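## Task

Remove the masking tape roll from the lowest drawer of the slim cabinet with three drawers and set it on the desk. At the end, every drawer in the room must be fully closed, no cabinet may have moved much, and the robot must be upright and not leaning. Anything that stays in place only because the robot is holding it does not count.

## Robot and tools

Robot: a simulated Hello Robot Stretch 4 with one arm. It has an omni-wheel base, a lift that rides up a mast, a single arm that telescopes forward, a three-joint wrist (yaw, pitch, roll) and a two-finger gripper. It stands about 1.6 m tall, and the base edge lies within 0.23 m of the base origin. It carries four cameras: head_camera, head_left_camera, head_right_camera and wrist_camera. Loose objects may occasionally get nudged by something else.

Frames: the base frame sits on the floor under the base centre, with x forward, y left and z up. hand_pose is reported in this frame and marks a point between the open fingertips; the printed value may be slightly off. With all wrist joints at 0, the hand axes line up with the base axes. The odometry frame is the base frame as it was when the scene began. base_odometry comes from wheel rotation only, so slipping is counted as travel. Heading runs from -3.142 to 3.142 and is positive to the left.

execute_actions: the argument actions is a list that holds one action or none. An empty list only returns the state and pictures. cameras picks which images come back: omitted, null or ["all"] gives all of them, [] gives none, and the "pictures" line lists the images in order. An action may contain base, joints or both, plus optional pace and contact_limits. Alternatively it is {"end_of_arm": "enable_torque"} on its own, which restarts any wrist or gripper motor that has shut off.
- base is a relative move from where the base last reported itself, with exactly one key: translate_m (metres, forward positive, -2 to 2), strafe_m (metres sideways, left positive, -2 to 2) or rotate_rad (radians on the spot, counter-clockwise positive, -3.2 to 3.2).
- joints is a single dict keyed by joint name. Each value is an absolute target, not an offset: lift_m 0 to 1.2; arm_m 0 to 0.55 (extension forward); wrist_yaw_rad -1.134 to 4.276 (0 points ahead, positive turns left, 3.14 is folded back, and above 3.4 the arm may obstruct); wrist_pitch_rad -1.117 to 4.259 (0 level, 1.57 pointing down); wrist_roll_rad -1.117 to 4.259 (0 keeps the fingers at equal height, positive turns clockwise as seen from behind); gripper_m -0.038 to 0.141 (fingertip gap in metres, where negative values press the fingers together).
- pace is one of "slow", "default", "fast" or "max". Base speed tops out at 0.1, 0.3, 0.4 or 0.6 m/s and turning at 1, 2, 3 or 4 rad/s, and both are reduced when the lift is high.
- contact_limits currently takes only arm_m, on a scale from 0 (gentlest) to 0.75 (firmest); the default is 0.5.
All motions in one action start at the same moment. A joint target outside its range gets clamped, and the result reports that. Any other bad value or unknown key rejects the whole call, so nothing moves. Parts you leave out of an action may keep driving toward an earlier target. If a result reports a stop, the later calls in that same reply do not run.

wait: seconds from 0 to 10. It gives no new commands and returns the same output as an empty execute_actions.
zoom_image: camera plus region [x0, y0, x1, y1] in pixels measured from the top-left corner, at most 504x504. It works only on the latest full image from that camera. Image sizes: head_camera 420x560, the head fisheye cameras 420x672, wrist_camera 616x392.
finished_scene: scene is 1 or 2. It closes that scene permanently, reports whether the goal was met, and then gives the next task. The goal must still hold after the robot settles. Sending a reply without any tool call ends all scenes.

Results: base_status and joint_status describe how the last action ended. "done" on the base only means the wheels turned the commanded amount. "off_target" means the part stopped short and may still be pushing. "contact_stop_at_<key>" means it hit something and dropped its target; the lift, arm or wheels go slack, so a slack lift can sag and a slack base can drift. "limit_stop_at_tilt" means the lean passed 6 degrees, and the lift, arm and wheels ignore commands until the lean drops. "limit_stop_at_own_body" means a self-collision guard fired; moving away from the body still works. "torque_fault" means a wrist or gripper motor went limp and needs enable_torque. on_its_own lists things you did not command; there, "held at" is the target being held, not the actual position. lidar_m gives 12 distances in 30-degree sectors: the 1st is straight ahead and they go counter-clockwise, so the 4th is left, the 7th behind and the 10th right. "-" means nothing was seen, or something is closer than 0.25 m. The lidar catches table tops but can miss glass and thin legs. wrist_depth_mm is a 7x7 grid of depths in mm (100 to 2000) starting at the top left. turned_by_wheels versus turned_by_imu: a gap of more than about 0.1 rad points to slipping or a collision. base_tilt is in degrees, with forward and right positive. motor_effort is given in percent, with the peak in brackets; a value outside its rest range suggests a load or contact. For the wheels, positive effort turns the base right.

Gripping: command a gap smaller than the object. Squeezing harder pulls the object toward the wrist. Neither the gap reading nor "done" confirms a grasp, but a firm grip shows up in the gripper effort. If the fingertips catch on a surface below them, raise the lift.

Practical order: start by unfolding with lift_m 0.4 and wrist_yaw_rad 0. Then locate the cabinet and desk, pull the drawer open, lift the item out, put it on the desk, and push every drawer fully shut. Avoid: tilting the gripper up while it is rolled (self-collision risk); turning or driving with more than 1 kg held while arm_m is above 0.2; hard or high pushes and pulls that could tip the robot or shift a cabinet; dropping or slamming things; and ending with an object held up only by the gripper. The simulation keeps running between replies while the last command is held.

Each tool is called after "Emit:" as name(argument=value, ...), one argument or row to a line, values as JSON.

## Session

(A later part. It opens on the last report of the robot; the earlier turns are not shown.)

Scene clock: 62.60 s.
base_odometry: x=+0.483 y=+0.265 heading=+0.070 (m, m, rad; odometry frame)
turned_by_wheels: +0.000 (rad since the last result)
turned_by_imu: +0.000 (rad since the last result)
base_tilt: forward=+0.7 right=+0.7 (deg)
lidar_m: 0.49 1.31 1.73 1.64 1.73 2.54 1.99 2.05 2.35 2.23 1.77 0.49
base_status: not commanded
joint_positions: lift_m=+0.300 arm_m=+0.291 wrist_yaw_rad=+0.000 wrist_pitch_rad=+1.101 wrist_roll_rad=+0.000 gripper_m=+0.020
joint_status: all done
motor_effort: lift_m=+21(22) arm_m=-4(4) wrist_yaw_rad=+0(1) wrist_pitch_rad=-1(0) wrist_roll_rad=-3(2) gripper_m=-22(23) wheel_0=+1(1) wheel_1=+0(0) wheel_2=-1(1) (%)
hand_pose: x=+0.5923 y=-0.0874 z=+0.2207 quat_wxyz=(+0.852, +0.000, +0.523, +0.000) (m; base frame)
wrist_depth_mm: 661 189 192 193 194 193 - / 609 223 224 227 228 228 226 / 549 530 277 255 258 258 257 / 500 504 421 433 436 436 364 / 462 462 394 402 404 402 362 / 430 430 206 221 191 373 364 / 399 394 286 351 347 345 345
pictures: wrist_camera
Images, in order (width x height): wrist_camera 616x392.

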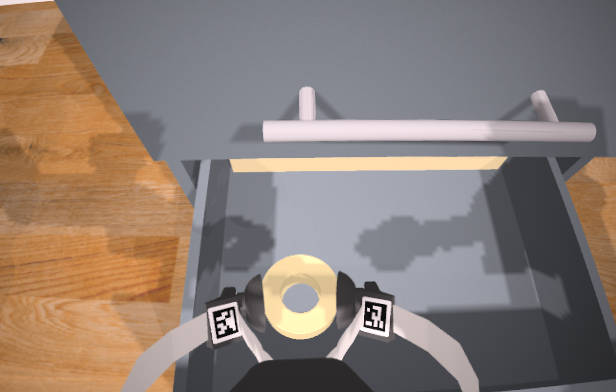

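Emit:
execute_actions(
  actions=[
    {"joints":{"lift_m":0.32,"arm_m":0.0}},
  ],
  cameras=[],
)

Emit:
execute_actions(
  actions=[
    {"joints":{"lift_m":0.8},"base":{"rotate_rad":1.571}},
  ],
  cameras=[],
)

Emit:
execute_actions(
  actions=[
    {"joints":{"lift_m":1.0},"base":{"translate_m":0.8}},
  ],
)

Scene clock: 66.77 s.
base_odometry: x=+0.483 y=+0.265 heading=+0.070 (m, m, rad; odometry frame)
turned_by_wheels: +0.000 (rad since the last result)
turned_by_imu: +0.000 (rad since the last result)
base_tilt: forward=+0.7 right=+0.7 (deg)
lidar_m: 0.50 1.31 1.72 1.64 1.74 2.56 2.00 2.05 2.33 2.21 1.80 0.49
base_status: not commanded
joint_positions: lift_m=+0.320 arm_m=+0.001 wrist_yaw_rad=+0.000 wrist_pitch_rad=+1.101 wrist_roll_rad=+0.000 gripper_m=+0.020
joint_status: all done
motor_effort: lift_m=+21(22) arm_m=-5(6) wrist_yaw_rad=+1(1) wrist_pitch_rad=-1(2) wrist_roll_rad=-3(3) gripper_m=-24(22) wheel_0=+1(1) wheel_1=+0(0) wheel_2=-1(1) (%)
hand_pose: x=+0.3022 y=-0.0874 z=+0.2406 quat_wxyz=(+0.852, +0.000, +0.523, +0.000) (m; base frame)
wrist_depth_mm: 699 707 597 591 591 574 715 / 640 634 559 549 554 459 647 / 580 580 445 410 413 433 574 / 525 530 521 521 521 521 530 / 484 488 488 492 492 488 488 / 449 449 206 220 190 455 455 / 421 413 415 430 424 418 424
pictures: none
No camera images: the call's "cameras" was empty. Leave "cameras" out to get every camera's image.

Scene clock: 69.63 s.
base_odometry: x=+0.483 y=+0.265 heading=+1.641 (m, m, rad; odometry frame)
turned_by_wheels: +1.571 (rad since the last result)
turned_by_imu: +1.600 (rad since the last result)
base_tilt: forward=+0.7 right=+0.7 (deg)
lidar_m: 1.63 1.71 2.53 2.00 2.06 2.37 2.27 1.78 0.51 0.47 1.32 1.72
base_status: done
joint_positions: lift_m=+0.800 arm_m=+0.001 wrist_yaw_rad=+0.000 wrist_pitch_rad=+1.101 wrist_roll_rad=+0.000 gripper_m=+0.020
joint_status: all done
motor_effort: lift_m=+21(24) arm_m=-4(4) wrist_yaw_rad=+0(1) wrist_pitch_rad=-3(2) wrist_roll_rad=-2(3) gripper_m=-21(21) wheel_0=+0(6) wheel_1=-1(5) wheel_2=+0(8) (%)
hand_pose: x=+0.3022 y=-0.0874 z=+0.7207 quat_wxyz=(+0.852, +0.000, +0.523, +0.000) (m; base frame)
wrist_depth_mm: 1430 1430 1430 1430 1430 1464 1430 / 1308 1308 1281 1281 1308 1308 1308 / 1182 1205 1160 1182 1160 1182 1182 / 1078 1060 1060 1060 1060 1060 1078 / 976 991 991 991 991 991 991 / 917 917 206 221 191 931 917 / 854 831 831 878 854 842 866
pictures: none
No camera images: the call's "cameras" was empty. Leave "cameras" out to get every camera's image.

Scene clock: 73.80 s.
base_odometry: x=+0.426 y=+1.063 heading=+1.641 (m, m, rad; odometry frame)
turned_by_wheels: +0.000 (rad since the last result)
turned_by_imu: -0.002 (rad since the last result)
base_tilt: forward=+0.8 right=+0.7 (deg)
lidar_m: 0.82 0.88 1.60 2.42 2.25 3.19 3.10 0.93 1.05 1.25 1.23 0.87
base_status: done
joint_positions: lift_m=+1.000 arm_m=+0.001 wrist_yaw_rad=+0.000 wrist_pitch_rad=+1.101 wrist_roll_rad=+0.000 gripper_m=+0.020
joint_status: all done
motor_effort: lift_m=+21(23) arm_m=-4(4) wrist_yaw_rad=+0(0) wrist_pitch_rad=-2(1) wrist_roll_rad=-2(2) gripper_m=-21(20) wheel_0=-1(5) wheel_1=+1(6) wheel_2=+1(7) (%)
hand_pose: x=+0.3022 y=-0.0874 z=+0.9207 quat_wxyz=(+0.852, +0.000, +0.523, +0.000) (m; base frame)
wrist_depth_mm: 1576 1537 1618 1576 1618 1576 1537 / 1576 1499 1576 1537 1576 1537 1576 / 1430 1397 1430 1464 1430 1430 1397 / 1281 1281 1281 1308 1281 1308 1308 / 1182 1205 1182 1205 1182 1205 1229 / 1118 1118 206 221 190 1118 1118 / 1025 1008 1025 1060 1042 1025 1042
pictures: head_camera, head_left_camera, head_right_camera, wrist_camera
Images, in order (width x height): head_camera 420x560, head_left_camera 420x672, head_right_camera 420x672, wrist_camera 616x392.

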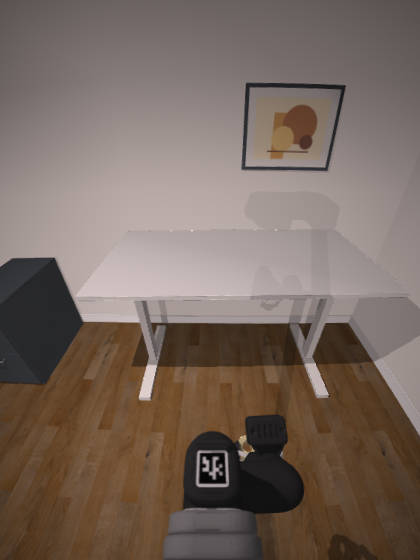

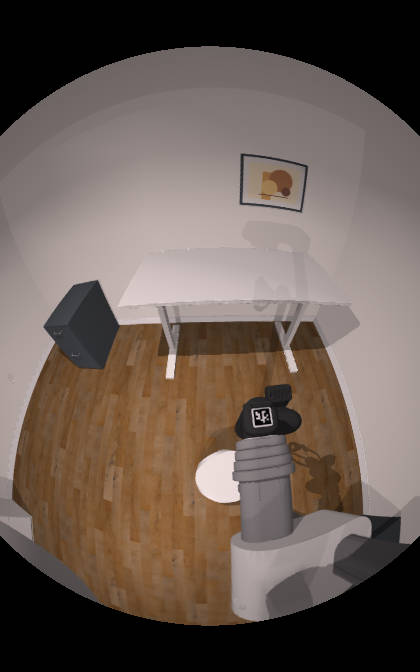

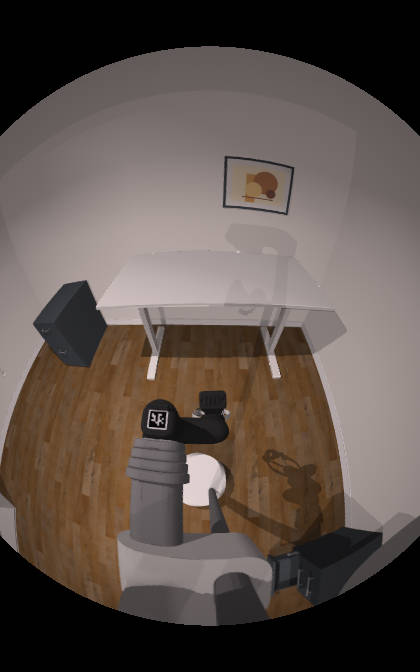

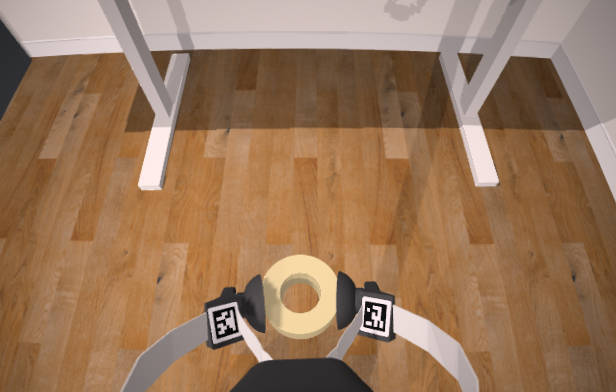

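Emit:
execute_actions(
  actions=[
    {"joints":{"lift_m":1.05,"arm_m":0.5},"base":{"translate_m":0.2}},
  ],
  cameras=["wrist_camera"],
)

Scene clock: 77.77 s.
base_odometry: x=+0.412 y=+1.262 heading=+1.641 (m, m, rad; odometry frame)
turned_by_wheels: +0.000 (rad since the last result)
turned_by_imu: +0.000 (rad since the last result)
base_tilt: forward=+0.7 right=+0.7 (deg)
lidar_m: 0.63 0.67 1.49 2.44 2.36 2.82 3.32 1.08 1.33 1.28 0.95 0.66
base_status: done
joint_positions: lift_m=+1.050 arm_m=+0.499 wrist_yaw_rad=-0.001 wrist_pitch_rad=+1.100 wrist_roll_rad=+0.000 gripper_m=+0.020
joint_status: all done
motor_effort: lift_m=+17(23) arm_m=+5(8) wrist_yaw_rad=+3(12) wrist_pitch_rad=+2(29) wrist_roll_rad=-2(2) gripper_m=-20(19) wheel_0=+1(5) wheel_1=+0(7) wheel_2=-1(6) (%)
hand_pose: x=+0.8007 y=-0.0876 z=+0.9711 quat_wxyz=(+0.852, +0.000, +0.523, +0.000) (m; base frame)
wrist_depth_mm: 377 379 379 375 377 382 379 / 340 340 340 340 340 343 345 / 307 307 309 307 309 310 310 / 281 281 281 282 283 283 285 / 258 259 260 259 260 260 260 / 238 240 204 197 190 241 241 / 224 220 220 195 224 222 227
pictures: wrist_camera
Images, in order (width x height): wrist_camera 616x392.

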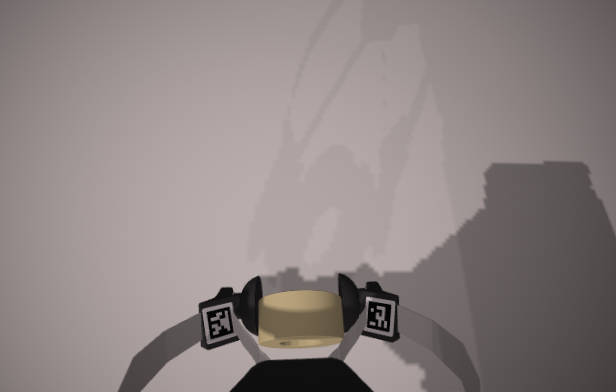

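Emit:
execute_actions(
  actions=[
    {"joints":{"lift_m":1.07,"arm_m":0.33,"wrist_pitch_rad":0.1}},
  ],
  cameras=[],
)

Emit:
execute_actions(
  actions=[
    {"joints":{"lift_m":0.87}},
  ],
)

Scene clock: 85.17 s.
base_odometry: x=+0.412 y=+1.262 heading=+1.641 (m, m, rad; odometry frame)
turned_by_wheels: +0.000 (rad since the last result)
turned_by_imu: +0.000 (rad since the last result)
base_tilt: forward=+0.7 right=+0.7 (deg)
lidar_m: 0.64 0.67 1.46 2.44 2.32 2.86 3.35 1.07 1.32 1.25 0.95 0.67
base_status: not commanded
joint_positions: lift_m=+1.070 arm_m=+0.331 wrist_yaw_rad=+0.000 wrist_pitch_rad=+0.103 wrist_roll_rad=+0.000 gripper_m=+0.020
joint_status: all done
motor_effort: lift_m=+21(22) arm_m=-5(4) wrist_yaw_rad=+0(3) wrist_pitch_rad=-6(8) wrist_roll_rad=-2(2) gripper_m=-19(22) wheel_0=+1(1) wheel_1=+0(1) wheel_2=+0(1) (%)
hand_pose: x=+0.7887 y=-0.0874 z=+1.2183 quat_wxyz=(+0.999, +0.000, +0.051, +0.000) (m; base frame)
wrist_depth_mm: 878 878 866 854 842 842 831 / 891 878 866 878 842 854 842 / 891 891 891 891 854 854 878 / 891 904 891 904 891 891 891 / 917 904 917 904 904 904 904 / 878 931 203 198 190 842 798 / 640 585 597 193 609 574 609
pictures: none
No camera images: the call's "cameras" was empty. Leave "cameras" out to get every camera's image.

Scene clock: 87.10 s.
base_odometry: x=+0.412 y=+1.262 heading=+1.641 (m, m, rad; odometry frame)
turned_by_wheels: +0.000 (rad since the last result)
turned_by_imu: +0.000 (rad since the last result)
base_tilt: forward=+0.7 right=+0.7 (deg)
lidar_m: 0.64 0.69 1.50 2.43 2.35 2.83 3.34 1.09 1.32 1.27 0.95 0.69
base_status: not commanded
joint_positions: lift_m=+0.870 arm_m=+0.331 wrist_yaw_rad=+0.000 wrist_pitch_rad=+0.103 wrist_roll_rad=+0.000 gripper_m=+0.020
joint_status: all done
motor_effort: lift_m=+14(19) arm_m=-5(5) wrist_yaw_rad=+0(1) wrist_pitch_rad=-8(8) wrist_roll_rad=-2(2) gripper_m=-22(20) wheel_0=+2(1) wheel_1=+0(0) wheel_2=+0(1) (%)
hand_pose: x=+0.7887 y=-0.0874 z=+1.0189 quat_wxyz=(+0.999, +0.000, +0.051, +0.000) (m; base frame)
wrist_depth_mm: 878 878 866 866 842 842 842 / 891 878 866 878 866 866 866 / 891 891 891 878 891 878 878 / 917 904 904 891 891 891 904 / 634 634 634 615 603 580 559 / 368 375 203 198 190 353 345 / 273 248 248 193 259 244 258
pictures: head_camera, head_left_camera, head_right_camera, wrist_camera
Images, in order (width x height): head_camera 420x560, head_left_camera 420x672, head_right_camera 420x672, wrist_camera 616x392.

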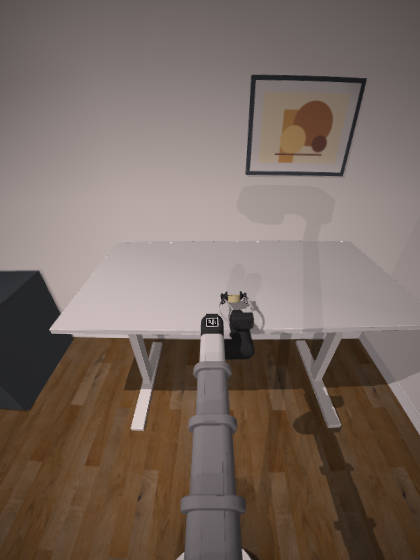

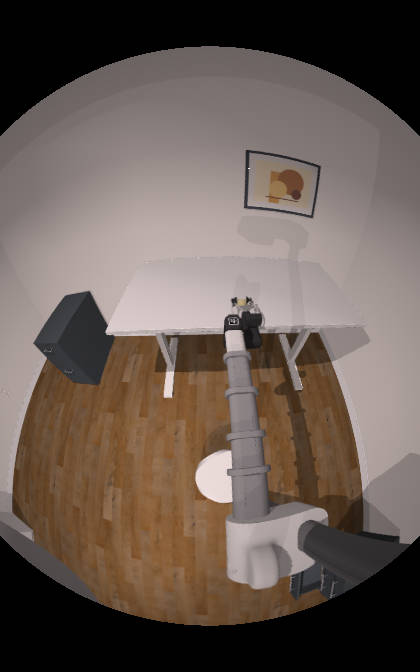

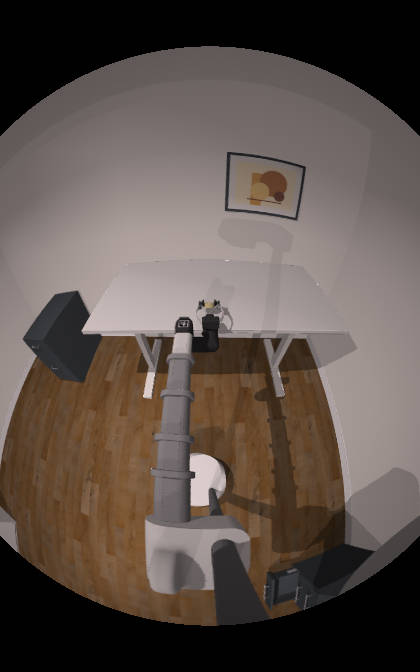

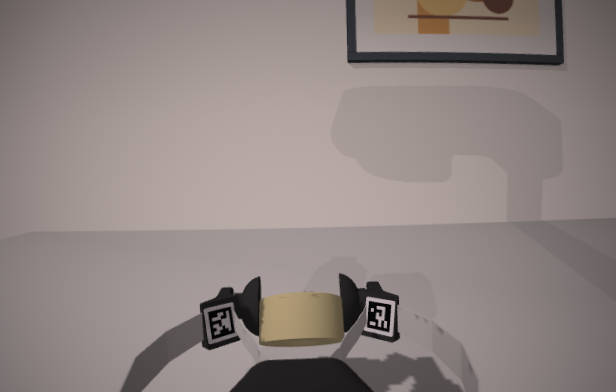

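Emit:
execute_actions(
  actions=[
    {"joints":{"lift_m":0.865,"wrist_pitch_rad":0.2,"arm_m":0.36},"pace":"slow"},
  ],
  cameras=["wrist_camera"],
)

Emit:
execute_actions(
  actions=[
    {"joints":{"lift_m":0.85},"pace":"slow"},
  ],
  cameras=["wrist_camera"],
)

Scene clock: 90.57 s.
base_odometry: x=+0.412 y=+1.262 heading=+1.641 (m, m, rad; odometry frame)
turned_by_wheels: +0.000 (rad since the last result)
turned_by_imu: +0.000 (rad since the last result)
base_tilt: forward=+0.7 right=+0.6 (deg)
lidar_m: 0.63 0.65 1.47 2.43 2.35 2.82 3.34 1.08 1.34 1.26 0.92 0.68
base_status: not commanded
joint_positions: lift_m=+0.865 arm_m=+0.359 wrist_yaw_rad=+0.000 wrist_pitch_rad=+0.199 wrist_roll_rad=+0.000 gripper_m=+0.020
joint_status: all done
motor_effort: lift_m=+13(13) arm_m=+5(4) wrist_yaw_rad=+1(1) wrist_pitch_rad=+4(6) wrist_roll_rad=-2(2) gripper_m=-21(22) wheel_0=+1(2) wheel_1=+0(0) wheel_2=+0(0) (%)
hand_pose: x=+0.8128 y=-0.0875 z=+0.9866 quat_wxyz=(+0.995, +0.000, +0.099, +0.000) (m; base frame)
wrist_depth_mm: 820 809 820 809 798 798 809 / 842 831 842 831 831 831 820 / 854 854 854 842 854 842 842 / 866 820 788 768 750 732 715 / 418 421 418 415 407 394 387 / 278 282 204 198 190 271 265 / 217 200 201 196 208 198 -
pictures: wrist_camera
Images, in order (width x height): wrist_camera 616x392.

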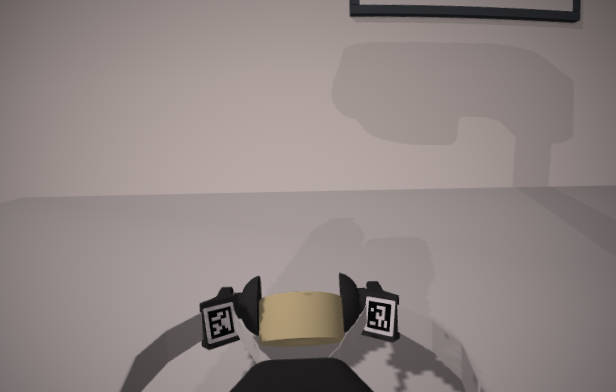

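Scene clock: 91.40 s.
base_odometry: x=+0.412 y=+1.262 heading=+1.641 (m, m, rad; odometry frame)
turned_by_wheels: +0.000 (rad since the last result)
turned_by_imu: +0.000 (rad since the last result)
base_tilt: forward=+0.6 right=+0.7 (deg)
lidar_m: 0.64 0.68 1.48 2.43 2.35 2.85 3.33 1.08 1.33 1.27 0.94 0.68
base_status: not commanded
joint_positions: lift_m=+0.851 arm_m=+0.359 wrist_yaw_rad=-0.001 wrist_pitch_rad=+0.184 wrist_roll_rad=+0.000 gripper_m=+0.020
joint_status: all done
on_its_own: wrist_pitch_rad is at rest, and its effort (+48) is outside its rest range (-23 to +23)
motor_effort: lift_m=+7(12) arm_m=+5(5) wrist_yaw_rad=+4(5) wrist_pitch_rad=+48(46) wrist_roll_rad=-1(2) gripper_m=-16(19) wheel_0=+1(1) wheel_1=+0(0) wheel_2=-1(1) (%)
hand_pose: x=+0.8135 y=-0.0878 z=+0.9763 quat_wxyz=(+0.996, +0.000, +0.092, -0.001) (m; base frame)
wrist_depth_mm: 809 820 809 820 809 820 809 / 842 831 831 842 831 831 831 / 866 854 854 842 842 842 831 / 866 866 854 866 831 809 798 / 427 427 430 424 415 404 394 / 274 278 202 196 189 268 262 / 213 195 206 206 205 193 -
pictures: wrist_camera
Images, in order (width x height): wrist_camera 616x392.

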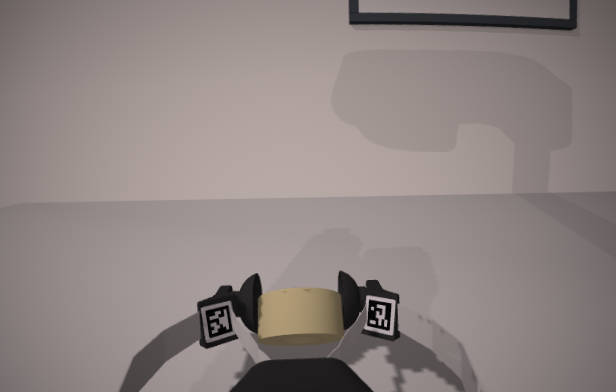

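Emit:
execute_actions(
  actions=[
    {"joints":{"lift_m":0.866}},
  ],
  cameras=[],
)

Emit:
execute_actions(
  actions=[
    {"joints":{"gripper_m":0.09},"pace":"slow"},
  ],
  cameras=["wrist_camera"],
)

Emit:
execute_actions(
  actions=[
    {"joints":{"lift_m":0.92,"arm_m":0.15}},
  ],
  cameras=["wrist_camera"],
)

Emit:
execute_actions(
  actions=[
    {"joints":{"arm_m":0.0},"base":{"translate_m":-0.93},"pace":"fast"},
  ],
  cameras=[],
)

Emit:
execute_actions(
  actions=[
    {"joints":{"lift_m":0.4,"gripper_m":-0.005,"wrist_pitch_rad":0.25},"base":{"rotate_rad":-1.571}},
  ],
)

Scene clock: 96.13 s.
base_odometry: x=+0.412 y=+1.262 heading=+1.641 (m, m, rad; odometry frame)
turned_by_wheels: +0.000 (rad since the last result)
turned_by_imu: +0.000 (rad since the last result)
base_tilt: forward=+0.7 right=+0.7 (deg)
lidar_m: 0.65 0.68 1.48 2.45 2.34 2.80 3.33 1.07 1.31 1.26 0.93 0.67
base_status: not commanded
joint_positions: lift_m=+0.866 arm_m=+0.359 wrist_yaw_rad=+0.000 wrist_pitch_rad=+0.199 wrist_roll_rad=+0.000 gripper_m=+0.020
joint_status: all done
motor_effort: lift_m=+20(21) arm_m=+5(5) wrist_yaw_rad=+1(4) wrist_pitch_rad=+3(45) wrist_roll_rad=-2(2) gripper_m=-21(18) wheel_0=+1(1) wheel_1=+0(0) wheel_2=-1(1) (%)
hand_pose: x=+0.8128 y=-0.0876 z=+0.9869 quat_wxyz=(+0.995, +0.000, +0.099, +0.000) (m; base frame)
wrist_depth_mm: 820 809 809 809 809 798 809 / 831 831 831 831 820 820 820 / 866 854 866 842 842 842 842 / 878 820 798 768 750 732 723 / 421 421 421 415 407 397 387 / 278 281 204 198 190 271 265 / 216 201 201 195 208 198 -
pictures: none
No camera images: the call's "cameras" was empty. Leave "cameras" out to get every camera's image.

Scene clock: 98.90 s.
base_odometry: x=+0.412 y=+1.262 heading=+1.641 (m, m, rad; odometry frame)
turned_by_wheels: +0.000 (rad since the last result)
turned_by_imu: +0.000 (rad since the last result)
base_tilt: forward=+0.7 right=+0.7 (deg)
lidar_m: 0.66 0.68 1.48 2.43 2.32 2.83 3.35 1.08 1.32 1.27 0.92 0.66
base_status: not commanded
joint_positions: lift_m=+0.866 arm_m=+0.359 wrist_yaw_rad=+0.000 wrist_pitch_rad=+0.202 wrist_roll_rad=+0.000 gripper_m=+0.090
joint_status: all done
motor_effort: lift_m=+20(20) arm_m=+5(5) wrist_yaw_rad=+1(1) wrist_pitch_rad=-6(6) wrist_roll_rad=-2(2) gripper_m=-4(25) wheel_0=+1(1) wheel_1=+0(0) wheel_2=-1(1) (%)
hand_pose: x=+0.8127 y=-0.0875 z=+0.9862 quat_wxyz=(+0.995, +0.000, +0.101, +0.000) (m; base frame)
wrist_depth_mm: 809 809 809 798 809 798 798 / 831 831 831 842 820 820 820 / 854 854 854 842 854 842 842 / 809 788 768 750 723 707 699 / 413 413 413 407 399 387 379 / 273 277 212 226 198 266 259 / 214 206 208 145 206 200 -
pictures: wrist_camera
Images, in order (width x height): wrist_camera 616x392.

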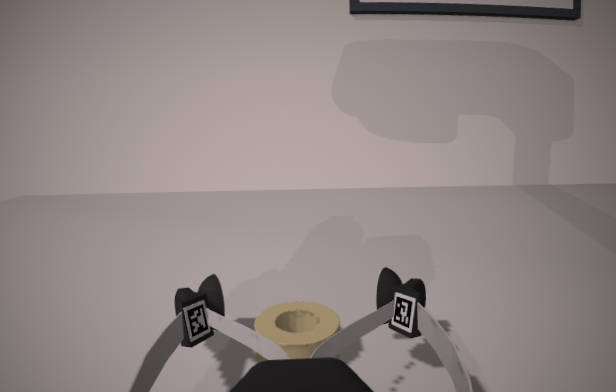

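Scene clock: 100.63 s.
base_odometry: x=+0.412 y=+1.262 heading=+1.641 (m, m, rad; odometry frame)
turned_by_wheels: +0.000 (rad since the last result)
turned_by_imu: +0.000 (rad since the last result)
base_tilt: forward=+0.7 right=+0.7 (deg)
lidar_m: 0.64 0.67 1.49 2.43 2.32 2.81 3.32 1.08 1.32 1.25 0.95 0.67
base_status: not commanded
joint_positions: lift_m=+0.920 arm_m=+0.151 wrist_yaw_rad=+0.000 wrist_pitch_rad=+0.202 wrist_roll_rad=+0.000 gripper_m=+0.090
joint_status: all done
motor_effort: lift_m=+21(22) arm_m=-5(4) wrist_yaw_rad=+0(0) wrist_pitch_rad=-3(5) wrist_roll_rad=-2(1) gripper_m=-3(3) wheel_0=+1(1) wheel_1=+0(1) wheel_2=-1(1) (%)
hand_pose: x=+0.6043 y=-0.0874 z=+1.0400 quat_wxyz=(+0.995, +0.000, +0.101, +0.000) (m; base frame)
wrist_depth_mm: 1008 1008 1008 1008 976 976 1008 / 1042 1025 1042 1025 1025 1025 1008 / 1060 1060 1078 1060 1060 1042 1042 / 1078 1078 1078 1078 1025 1008 976 / 580 580 580 569 559 544 535 / 384 389 213 389 200 373 366 / 301 303 303 145 304 303 306
pictures: wrist_camera
Images, in order (width x height): wrist_camera 616x392.

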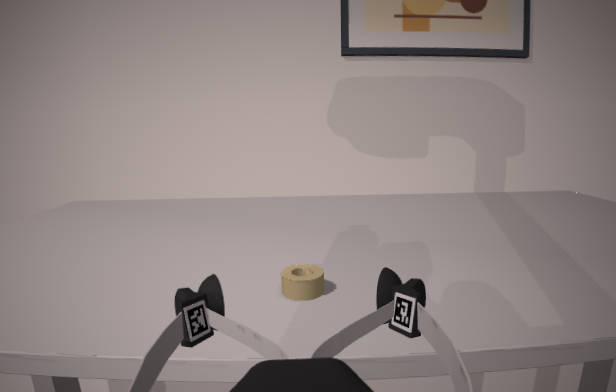

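Scene clock: 104.53 s.
base_odometry: x=+0.478 y=+0.334 heading=+1.641 (m, m, rad; odometry frame)
turned_by_wheels: +0.000 (rad since the last result)
turned_by_imu: +0.003 (rad since the last result)
base_tilt: forward=+0.7 right=+0.7 (deg)
lidar_m: 1.57 1.67 2.55 2.01 2.07 2.46 2.34 1.79 0.49 0.49 1.33 1.64
base_status: done
joint_positions: lift_m=+0.920 arm_m=+0.001 wrist_yaw_rad=+0.000 wrist_pitch_rad=+0.202 wrist_roll_rad=+0.000 gripper_m=+0.090
joint_status: all done
motor_effort: lift_m=+21(21) arm_m=-4(7) wrist_yaw_rad=+1(1) wrist_pitch_rad=-4(6) wrist_roll_rad=-2(1) gripper_m=-5(4) wheel_0=-1(5) wheel_1=+1(6) wheel_2=+1(9) (%)
hand_pose: x=+0.4543 y=-0.0875 z=+1.0400 quat_wxyz=(+0.995, +0.000, +0.101, +0.000) (m; base frame)
wrist_depth_mm: - - - - 1983 - 1708 / - - - - - - 1661 / - - - - - - 1661 / - - - - - - 1708 / 1808 - - - - - 1708 / 1808 - 213 - 200 - 1661 / 1708 1756 1756 145 1756 1708 1708
pictures: none
No camera images: the call's "cameras" was empty. Leave "cameras" out to get every camera's image.

Scene clock: 107.53 s.
base_odometry: x=+0.478 y=+0.334 heading=+0.071 (m, m, rad; odometry frame)
turned_by_wheels: -1.571 (rad since the last result)
turned_by_imu: -1.599 (rad since the last result)
base_tilt: forward=+0.6 right=+0.7 (deg)
lidar_m: 0.50 1.30 1.64 1.57 1.64 2.57 2.00 2.06 2.44 2.31 1.77 0.48
base_status: done
joint_positions: lift_m=+0.400 arm_m=+0.001 wrist_yaw_rad=+0.000 wrist_pitch_rad=+0.252 wrist_roll_rad=+0.000 gripper_m=-0.005
joint_status: all done
motor_effort: lift_m=+14(19) arm_m=-4(5) wrist_yaw_rad=+0(1) wrist_pitch_rad=-5(3) wrist_roll_rad=-1(1) gripper_m=-9(14) wheel_0=+0(6) wheel_1=+1(6) wheel_2=+0(6) (%)
hand_pose: x=+0.4511 y=-0.0874 z=+0.5066 quat_wxyz=(+0.992, +0.000, +0.126, +0.000) (m; base frame)
wrist_depth_mm: 960 960 976 976 960 960 960 / 976 991 1008 991 991 1008 991 / 1042 1025 1025 1025 1025 1025 1042 / 1078 1078 1060 484 484 492 1060 / 1118 1118 1118 496 492 496 1098 / 1138 1118 1138 202 508 521 1025 / 917 878 178 180 496 539 854
pictures: head_camera, head_left_camera, head_right_camera, wrist_camera
Images, in order (width x height): head_camera 420x560, head_left_camera 420x672, head_right_camera 420x672, wrist_camera 616x392.

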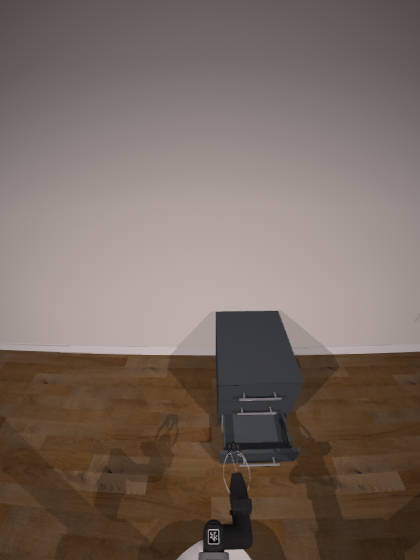

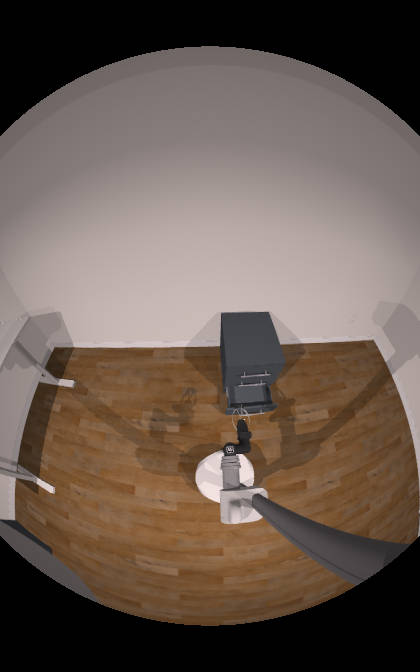

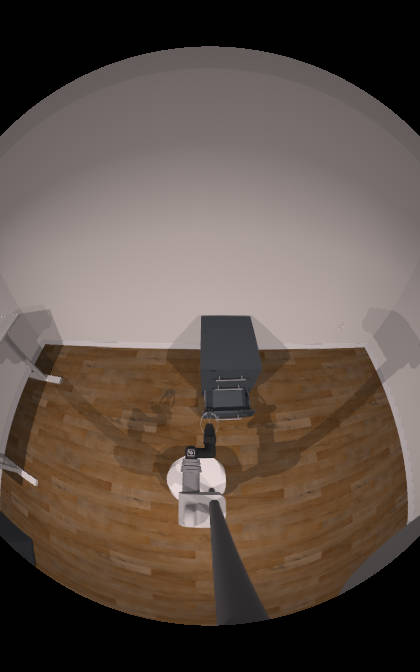

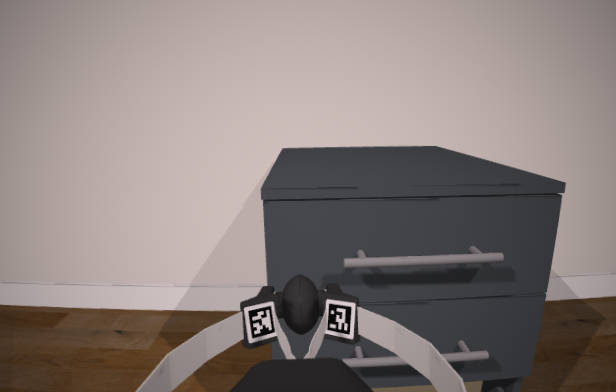

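Emit:
execute_actions(
  actions=[
    {"joints":{"lift_m":0.3,"wrist_roll_rad":1.57,"gripper_m":0.05},"base":{"translate_m":-0.15}},
  ],
  cameras=[],
)

Emit:
execute_actions(
  actions=[
    {"joints":{"lift_m":0.08,"arm_m":0.08},"base":{"strafe_m":-0.16}},
  ],
  cameras=[],
)

Emit:
execute_actions(
  actions=[
    {"joints":{"lift_m":0.02,"arm_m":0.14}},
  ],
  cameras=["wrist_camera"],
)

Emit:
execute_actions(
  actions=[
    {"joints":{"arm_m":0.39},"pace":"slow","contact_limits":{"arm_m":0.2}},
  ],
  cameras=["wrist_camera","head_camera"],
)

Scene clock: 114.13 s.
base_odometry: x=+0.328 y=+0.324 heading=+0.070 (m, m, rad; odometry frame)
turned_by_wheels: +0.000 (rad since the last result)
turned_by_imu: +0.001 (rad since the last result)
base_tilt: forward=+0.7 right=+0.7 (deg)
lidar_m: 0.66 1.48 1.66 1.58 1.66 2.37 1.85 1.90 2.40 2.30 2.00 0.61
base_status: done
joint_positions: lift_m=+0.300 arm_m=+0.001 wrist_yaw_rad=+0.000 wrist_pitch_rad=+0.252 wrist_roll_rad=+1.570 gripper_m=+0.050
joint_status: all done
motor_effort: lift_m=+14(14) arm_m=-4(5) wrist_yaw_rad=+0(1) wrist_pitch_rad=-3(4) wrist_roll_rad=-1(4) gripper_m=-6(12) wheel_0=-1(5) wheel_1=+0(5) wheel_2=-2(8) (%)
hand_pose: x=+0.4510 y=-0.0874 z=+0.4066 quat_wxyz=(+0.702, +0.701, +0.089, -0.089) (m; base frame)
wrist_depth_mm: 1042 1098 627 1205 554 525 477 / 1042 1078 615 661 691 521 473 / 1042 1078 615 661 768 525 477 / 1042 1098 609 654 768 525 473 / 1060 1078 615 654 699 521 473 / 1025 1118 209 1255 213 609 473 / 1025 1078 1160 150 904 574 480
pictures: none
No camera images: the call's "cameras" was empty. Leave "cameras" out to get every camera's image.

Scene clock: 116.13 s.
base_odometry: x=+0.339 y=+0.164 heading=+0.070 (m, m, rad; odometry frame)
turned_by_wheels: +0.000 (rad since the last result)
turned_by_imu: -0.001 (rad since the last result)
base_tilt: forward=+0.7 right=+0.7 (deg)
lidar_m: 0.62 1.47 1.85 1.74 2.18 2.39 1.82 1.87 2.26 2.13 2.02 0.66
base_status: done
joint_positions: lift_m=+0.080 arm_m=+0.079 wrist_yaw_rad=+0.000 wrist_pitch_rad=+0.252 wrist_roll_rad=+1.570 gripper_m=+0.050
joint_status: all done
motor_effort: lift_m=+14(14) arm_m=+4(4) wrist_yaw_rad=+0(0) wrist_pitch_rad=-3(4) wrist_roll_rad=-1(1) gripper_m=-5(5) wheel_0=-1(8) wheel_1=+0(7) wheel_2=-1(4) (%)
hand_pose: x=+0.5295 y=-0.0874 z=+0.1866 quat_wxyz=(+0.702, +0.701, +0.089, -0.089) (m; base frame)
wrist_depth_mm: 960 1025 1118 842 455 307 247 / 960 1025 1078 370 402 310 249 / 477 504 535 368 392 314 251 / 469 500 530 366 394 315 252 / 477 500 530 359 389 317 252 / 466 496 209 359 213 315 252 / 466 484 525 149 384 297 250
pictures: none
No camera images: the call's "cameras" was empty. Leave "cameras" out to get every camera's image.

Scene clock: 117.30 s.
base_odometry: x=+0.339 y=+0.164 heading=+0.070 (m, m, rad; odometry frame)
turned_by_wheels: +0.000 (rad since the last result)
turned_by_imu: +0.000 (rad since the last result)
base_tilt: forward=+0.6 right=+0.7 (deg)
lidar_m: 0.64 1.45 1.82 1.75 2.18 2.40 1.82 1.87 2.24 2.13 2.03 0.66
base_status: not commanded
joint_positions: lift_m=+0.020 arm_m=+0.139 wrist_yaw_rad=+0.000 wrist_pitch_rad=+0.252 wrist_roll_rad=+1.570 gripper_m=+0.050
joint_status: all done
motor_effort: lift_m=+14(13) arm_m=+4(5) wrist_yaw_rad=+0(0) wrist_pitch_rad=-6(5) wrist_roll_rad=-1(1) gripper_m=-4(5) wheel_0=-1(1) wheel_1=+0(0) wheel_2=-1(1) (%)
hand_pose: x=+0.5895 y=-0.0874 z=+0.1266 quat_wxyz=(+0.702, +0.701, +0.089, -0.089) (m; base frame)
wrist_depth_mm: 904 960 296 389 340 229 - / 891 960 291 309 322 232 190 / 427 452 289 306 325 234 192 / 424 445 287 306 327 235 193 / 421 442 287 303 329 236 193 / 418 436 209 296 213 235 191 / 415 433 278 150 325 223 -
pictures: wrist_camera
Images, in order (width x height): wrist_camera 616x392.

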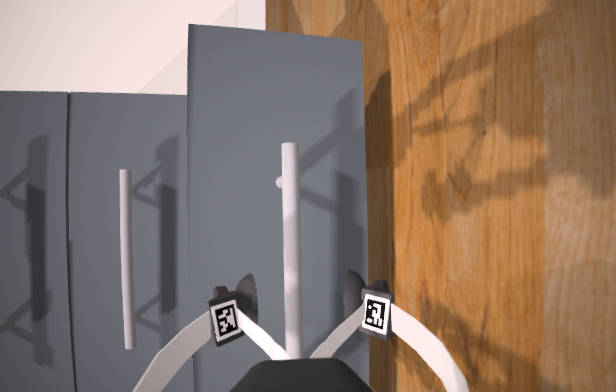

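Scene clock: 121.07 s.
base_odometry: x=+0.339 y=+0.164 heading=+0.070 (m, m, rad; odometry frame)
turned_by_wheels: +0.000 (rad since the last result)
turned_by_imu: +0.000 (rad since the last result)
base_tilt: forward=+0.6 right=+0.7 (deg)
lidar_m: 0.78 1.48 1.84 1.74 2.14 2.39 1.82 1.86 2.25 2.13 1.99 0.88
base_status: not commanded
joint_positions: lift_m=+0.020 arm_m=+0.389 wrist_yaw_rad=-0.001 wrist_pitch_rad=+0.251 wrist_roll_rad=+1.570 gripper_m=+0.050
joint_status: all done
motor_effort: lift_m=+14(14) arm_m=+6(7) wrist_yaw_rad=+3(6) wrist_pitch_rad=-3(5) wrist_roll_rad=-1(1) gripper_m=-5(6) wheel_0=+0(1) wheel_1=+0(0) wheel_2=-2(3) (%)
contact_limits: arm_m 0.2
hand_pose: x=+0.8392 y=-0.0877 z=+0.1267 quat_wxyz=(+0.702, +0.701, +0.088, -0.089) (m; base frame)
wrist_depth_mm: 211 224 242 258 283 229 - / 211 224 242 257 286 232 190 / 211 224 241 253 290 235 192 / 209 222 240 250 290 236 192 / 209 222 239 249 291 236 192 / 208 220 208 245 213 235 191 / 207 216 232 148 266 223 -
pictures: head_camera, wrist_camera
Images, in order (width x height): head_camera 420x560, wrist_camera 616x392.

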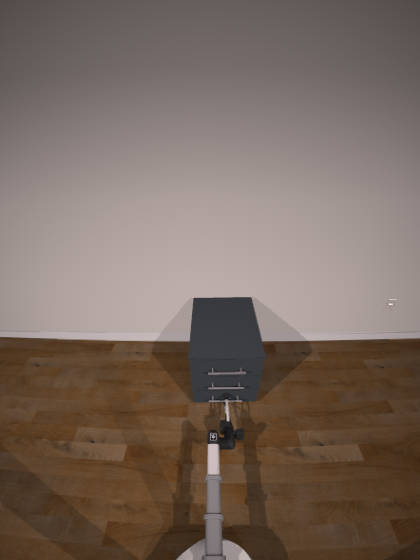

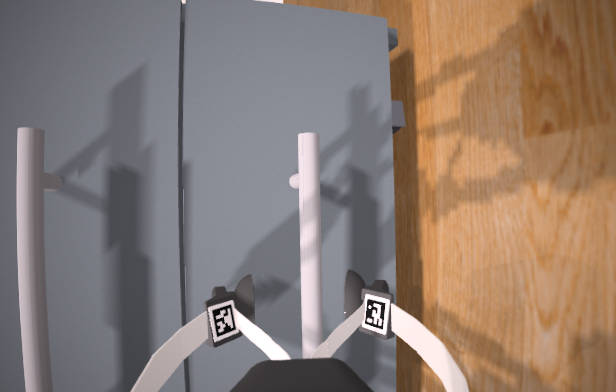

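Emit:
execute_actions(
  actions=[
    {"joints":{"arm_m":0.402},"pace":"slow","contact_limits":{"arm_m":0.1}},
  ],
  cameras=["wrist_camera"],
)

Emit:
execute_actions(
  actions=[
    {"joints":{"arm_m":0.05,"lift_m":0.1},"pace":"fast"},
  ],
  cameras=["wrist_camera"],
)

Emit:
execute_actions(
  actions=[
    {"base":{"rotate_rad":2.5},"pace":"fast"},
  ],
)

Scene clock: 124.20 s.
base_odometry: x=+0.339 y=+0.164 heading=+0.070 (m, m, rad; odometry frame)
turned_by_wheels: +0.000 (rad since the last result)
turned_by_imu: +0.000 (rad since the last result)
base_tilt: forward=+0.7 right=+0.7 (deg)
lidar_m: 0.81 1.47 1.85 1.73 2.15 2.40 1.81 1.88 2.26 2.15 2.01 0.89
base_status: not commanded
joint_positions: lift_m=+0.020 arm_m=+0.393 wrist_yaw_rad=-0.002 wrist_pitch_rad=+0.250 wrist_roll_rad=+1.570 gripper_m=+0.050
joint_status: arm_m contact_stop (moved +0.004 of +0.013)
on_its_own: arm_m is slack since a contact_stop (your +0.402 is given up)
motor_effort: lift_m=+14(14) arm_m=+0(11) wrist_yaw_rad=+7(13) wrist_pitch_rad=+2(5) wrist_roll_rad=-1(1) gripper_m=-5(7) wheel_0=+3(3) wheel_1=+0(1) wheel_2=-5(6) (%)
contact_limits: arm_m 0.1
hand_pose: x=+0.8428 y=-0.0881 z=+0.1272 quat_wxyz=(+0.702, +0.701, +0.087, -0.089) (m; base frame)
wrist_depth_mm: 211 222 240 255 286 230 - / 209 222 239 254 286 233 191 / 209 222 239 251 290 236 191 / 208 221 238 247 271 236 193 / 208 220 236 246 270 237 193 / 206 220 206 242 213 236 192 / 206 213 229 147 263 223 -
pictures: wrist_camera
Images, in order (width x height): wrist_camera 616x392.

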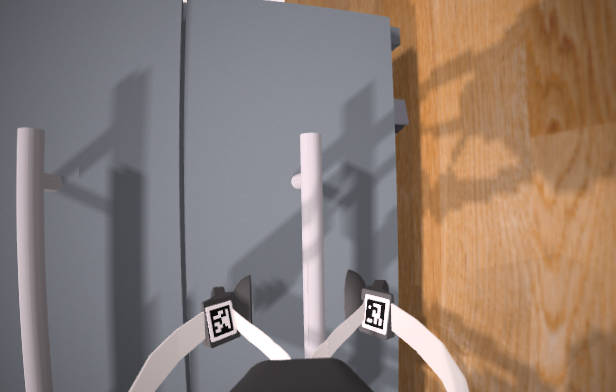

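not run: a stop came earlier in this reply.

not run: a stop came earlier in this reply.

Emit:
execute_actions(
  actions=[
    {"joints":{"arm_m":0.05,"lift_m":0.1},"pace":"fast"},
  ],
  cameras=["wrist_camera"],
)

Emit:
execute_actions(
  actions=[
    {"base":{"rotate_rad":2.5},"pace":"fast"},
  ],
)

Scene clock: 127.50 s.
base_odometry: x=+0.339 y=+0.164 heading=+0.070 (m, m, rad; odometry frame)
turned_by_wheels: +0.000 (rad since the last result)
turned_by_imu: +0.000 (rad since the last result)
base_tilt: forward=+0.7 right=+0.7 (deg)
lidar_m: 0.80 1.47 1.82 1.74 2.17 2.38 1.82 1.88 2.25 2.14 2.00 0.89
base_status: not commanded
joint_positions: lift_m=+0.100 arm_m=+0.051 wrist_yaw_rad=+0.000 wrist_pitch_rad=+0.252 wrist_roll_rad=+1.570 gripper_m=+0.050
joint_status: all done
motor_effort: lift_m=+20(22) arm_m=-5(4) wrist_yaw_rad=+1(7) wrist_pitch_rad=-5(6) wrist_roll_rad=-1(1) gripper_m=-5(6) wheel_0=+1(3) wheel_1=+0(0) wheel_2=-1(5) (%)
hand_pose: x=+0.5010 y=-0.0875 z=+0.2060 quat_wxyz=(+0.702, +0.701, +0.089, -0.089) (m; base frame)
wrist_depth_mm: 991 1042 1138 917 496 334 267 / 991 1060 1118 917 496 336 270 / 504 535 569 609 500 340 272 / 496 530 564 609 508 342 273 / 492 530 564 603 508 342 273 / 496 525 210 597 212 340 272 / 492 517 554 150 504 324 270
pictures: wrist_camera
Images, in order (width x height): wrist_camera 616x392.

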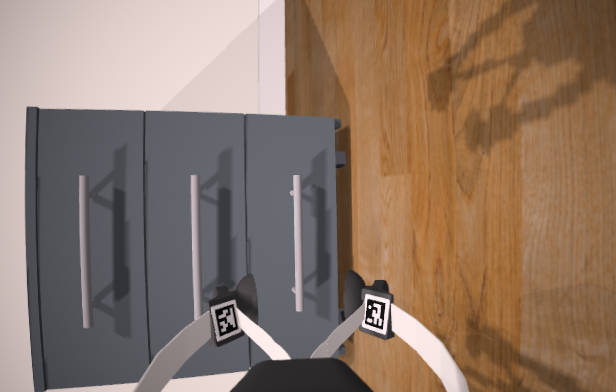

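Scene clock: 129.63 s.
base_odometry: x=+0.339 y=+0.164 heading=+2.571 (m, m, rad; odometry frame)
turned_by_wheels: +2.500 (rad since the last result)
turned_by_imu: +2.546 (rad since the last result)
base_tilt: forward=+0.7 right=+0.7 (deg)
lidar_m: 2.37 1.83 1.85 2.35 2.16 2.20 1.52 0.80 1.43 1.86 1.73 1.76
base_status: done
joint_positions: lift_m=+0.100 arm_m=+0.051 wrist_yaw_rad=+0.000 wrist_pitch_rad=+0.252 wrist_roll_rad=+1.570 gripper_m=+0.050
joint_status: not commanded
motor_effort: lift_m=+19(21) arm_m=-5(5) wrist_yaw_rad=-1(1) wrist_pitch_rad=-4(4) wrist_roll_rad=-1(1) gripper_m=-7(6) wheel_0=+1(8) wheel_1=+1(6) wheel_2=+1(10) (%)
hand_pose: x=+0.5011 y=-0.0873 z=+0.2061 quat_wxyz=(+0.702, +0.701, +0.089, -0.089) (m; base frame)
wrist_depth_mm: - 1708 1756 904 492 332 266 / - 1708 1756 931 500 338 270 / - - - 931 504 340 272 / - - - 931 504 342 273 / - - - 946 508 342 273 / 1921 - 208 946 213 342 272 / 1756 1921 1921 150 504 322 270
pictures: head_camera, head_left_camera, head_right_camera, wrist_camera
Images, in order (width x height): head_camera 420x560, head_left_camera 420x672, head_right_camera 420x672, wrist_camera 616x392.

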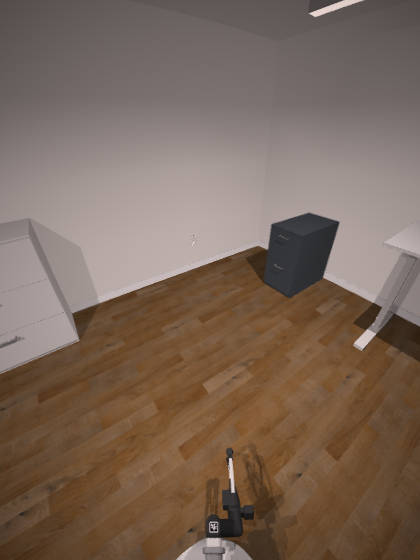

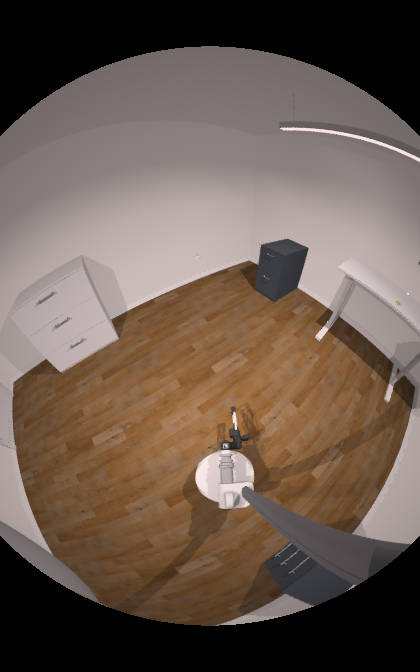

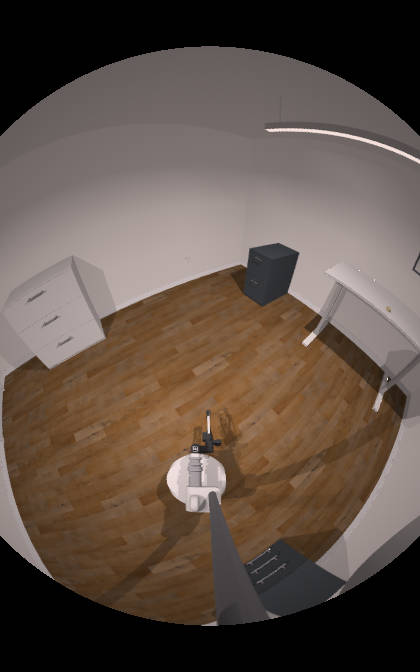

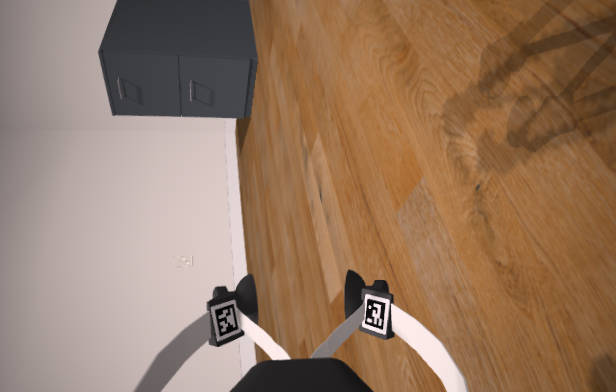

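Emit:
finished_scene(
  scene=1,
)

The scene is finished: the task was done.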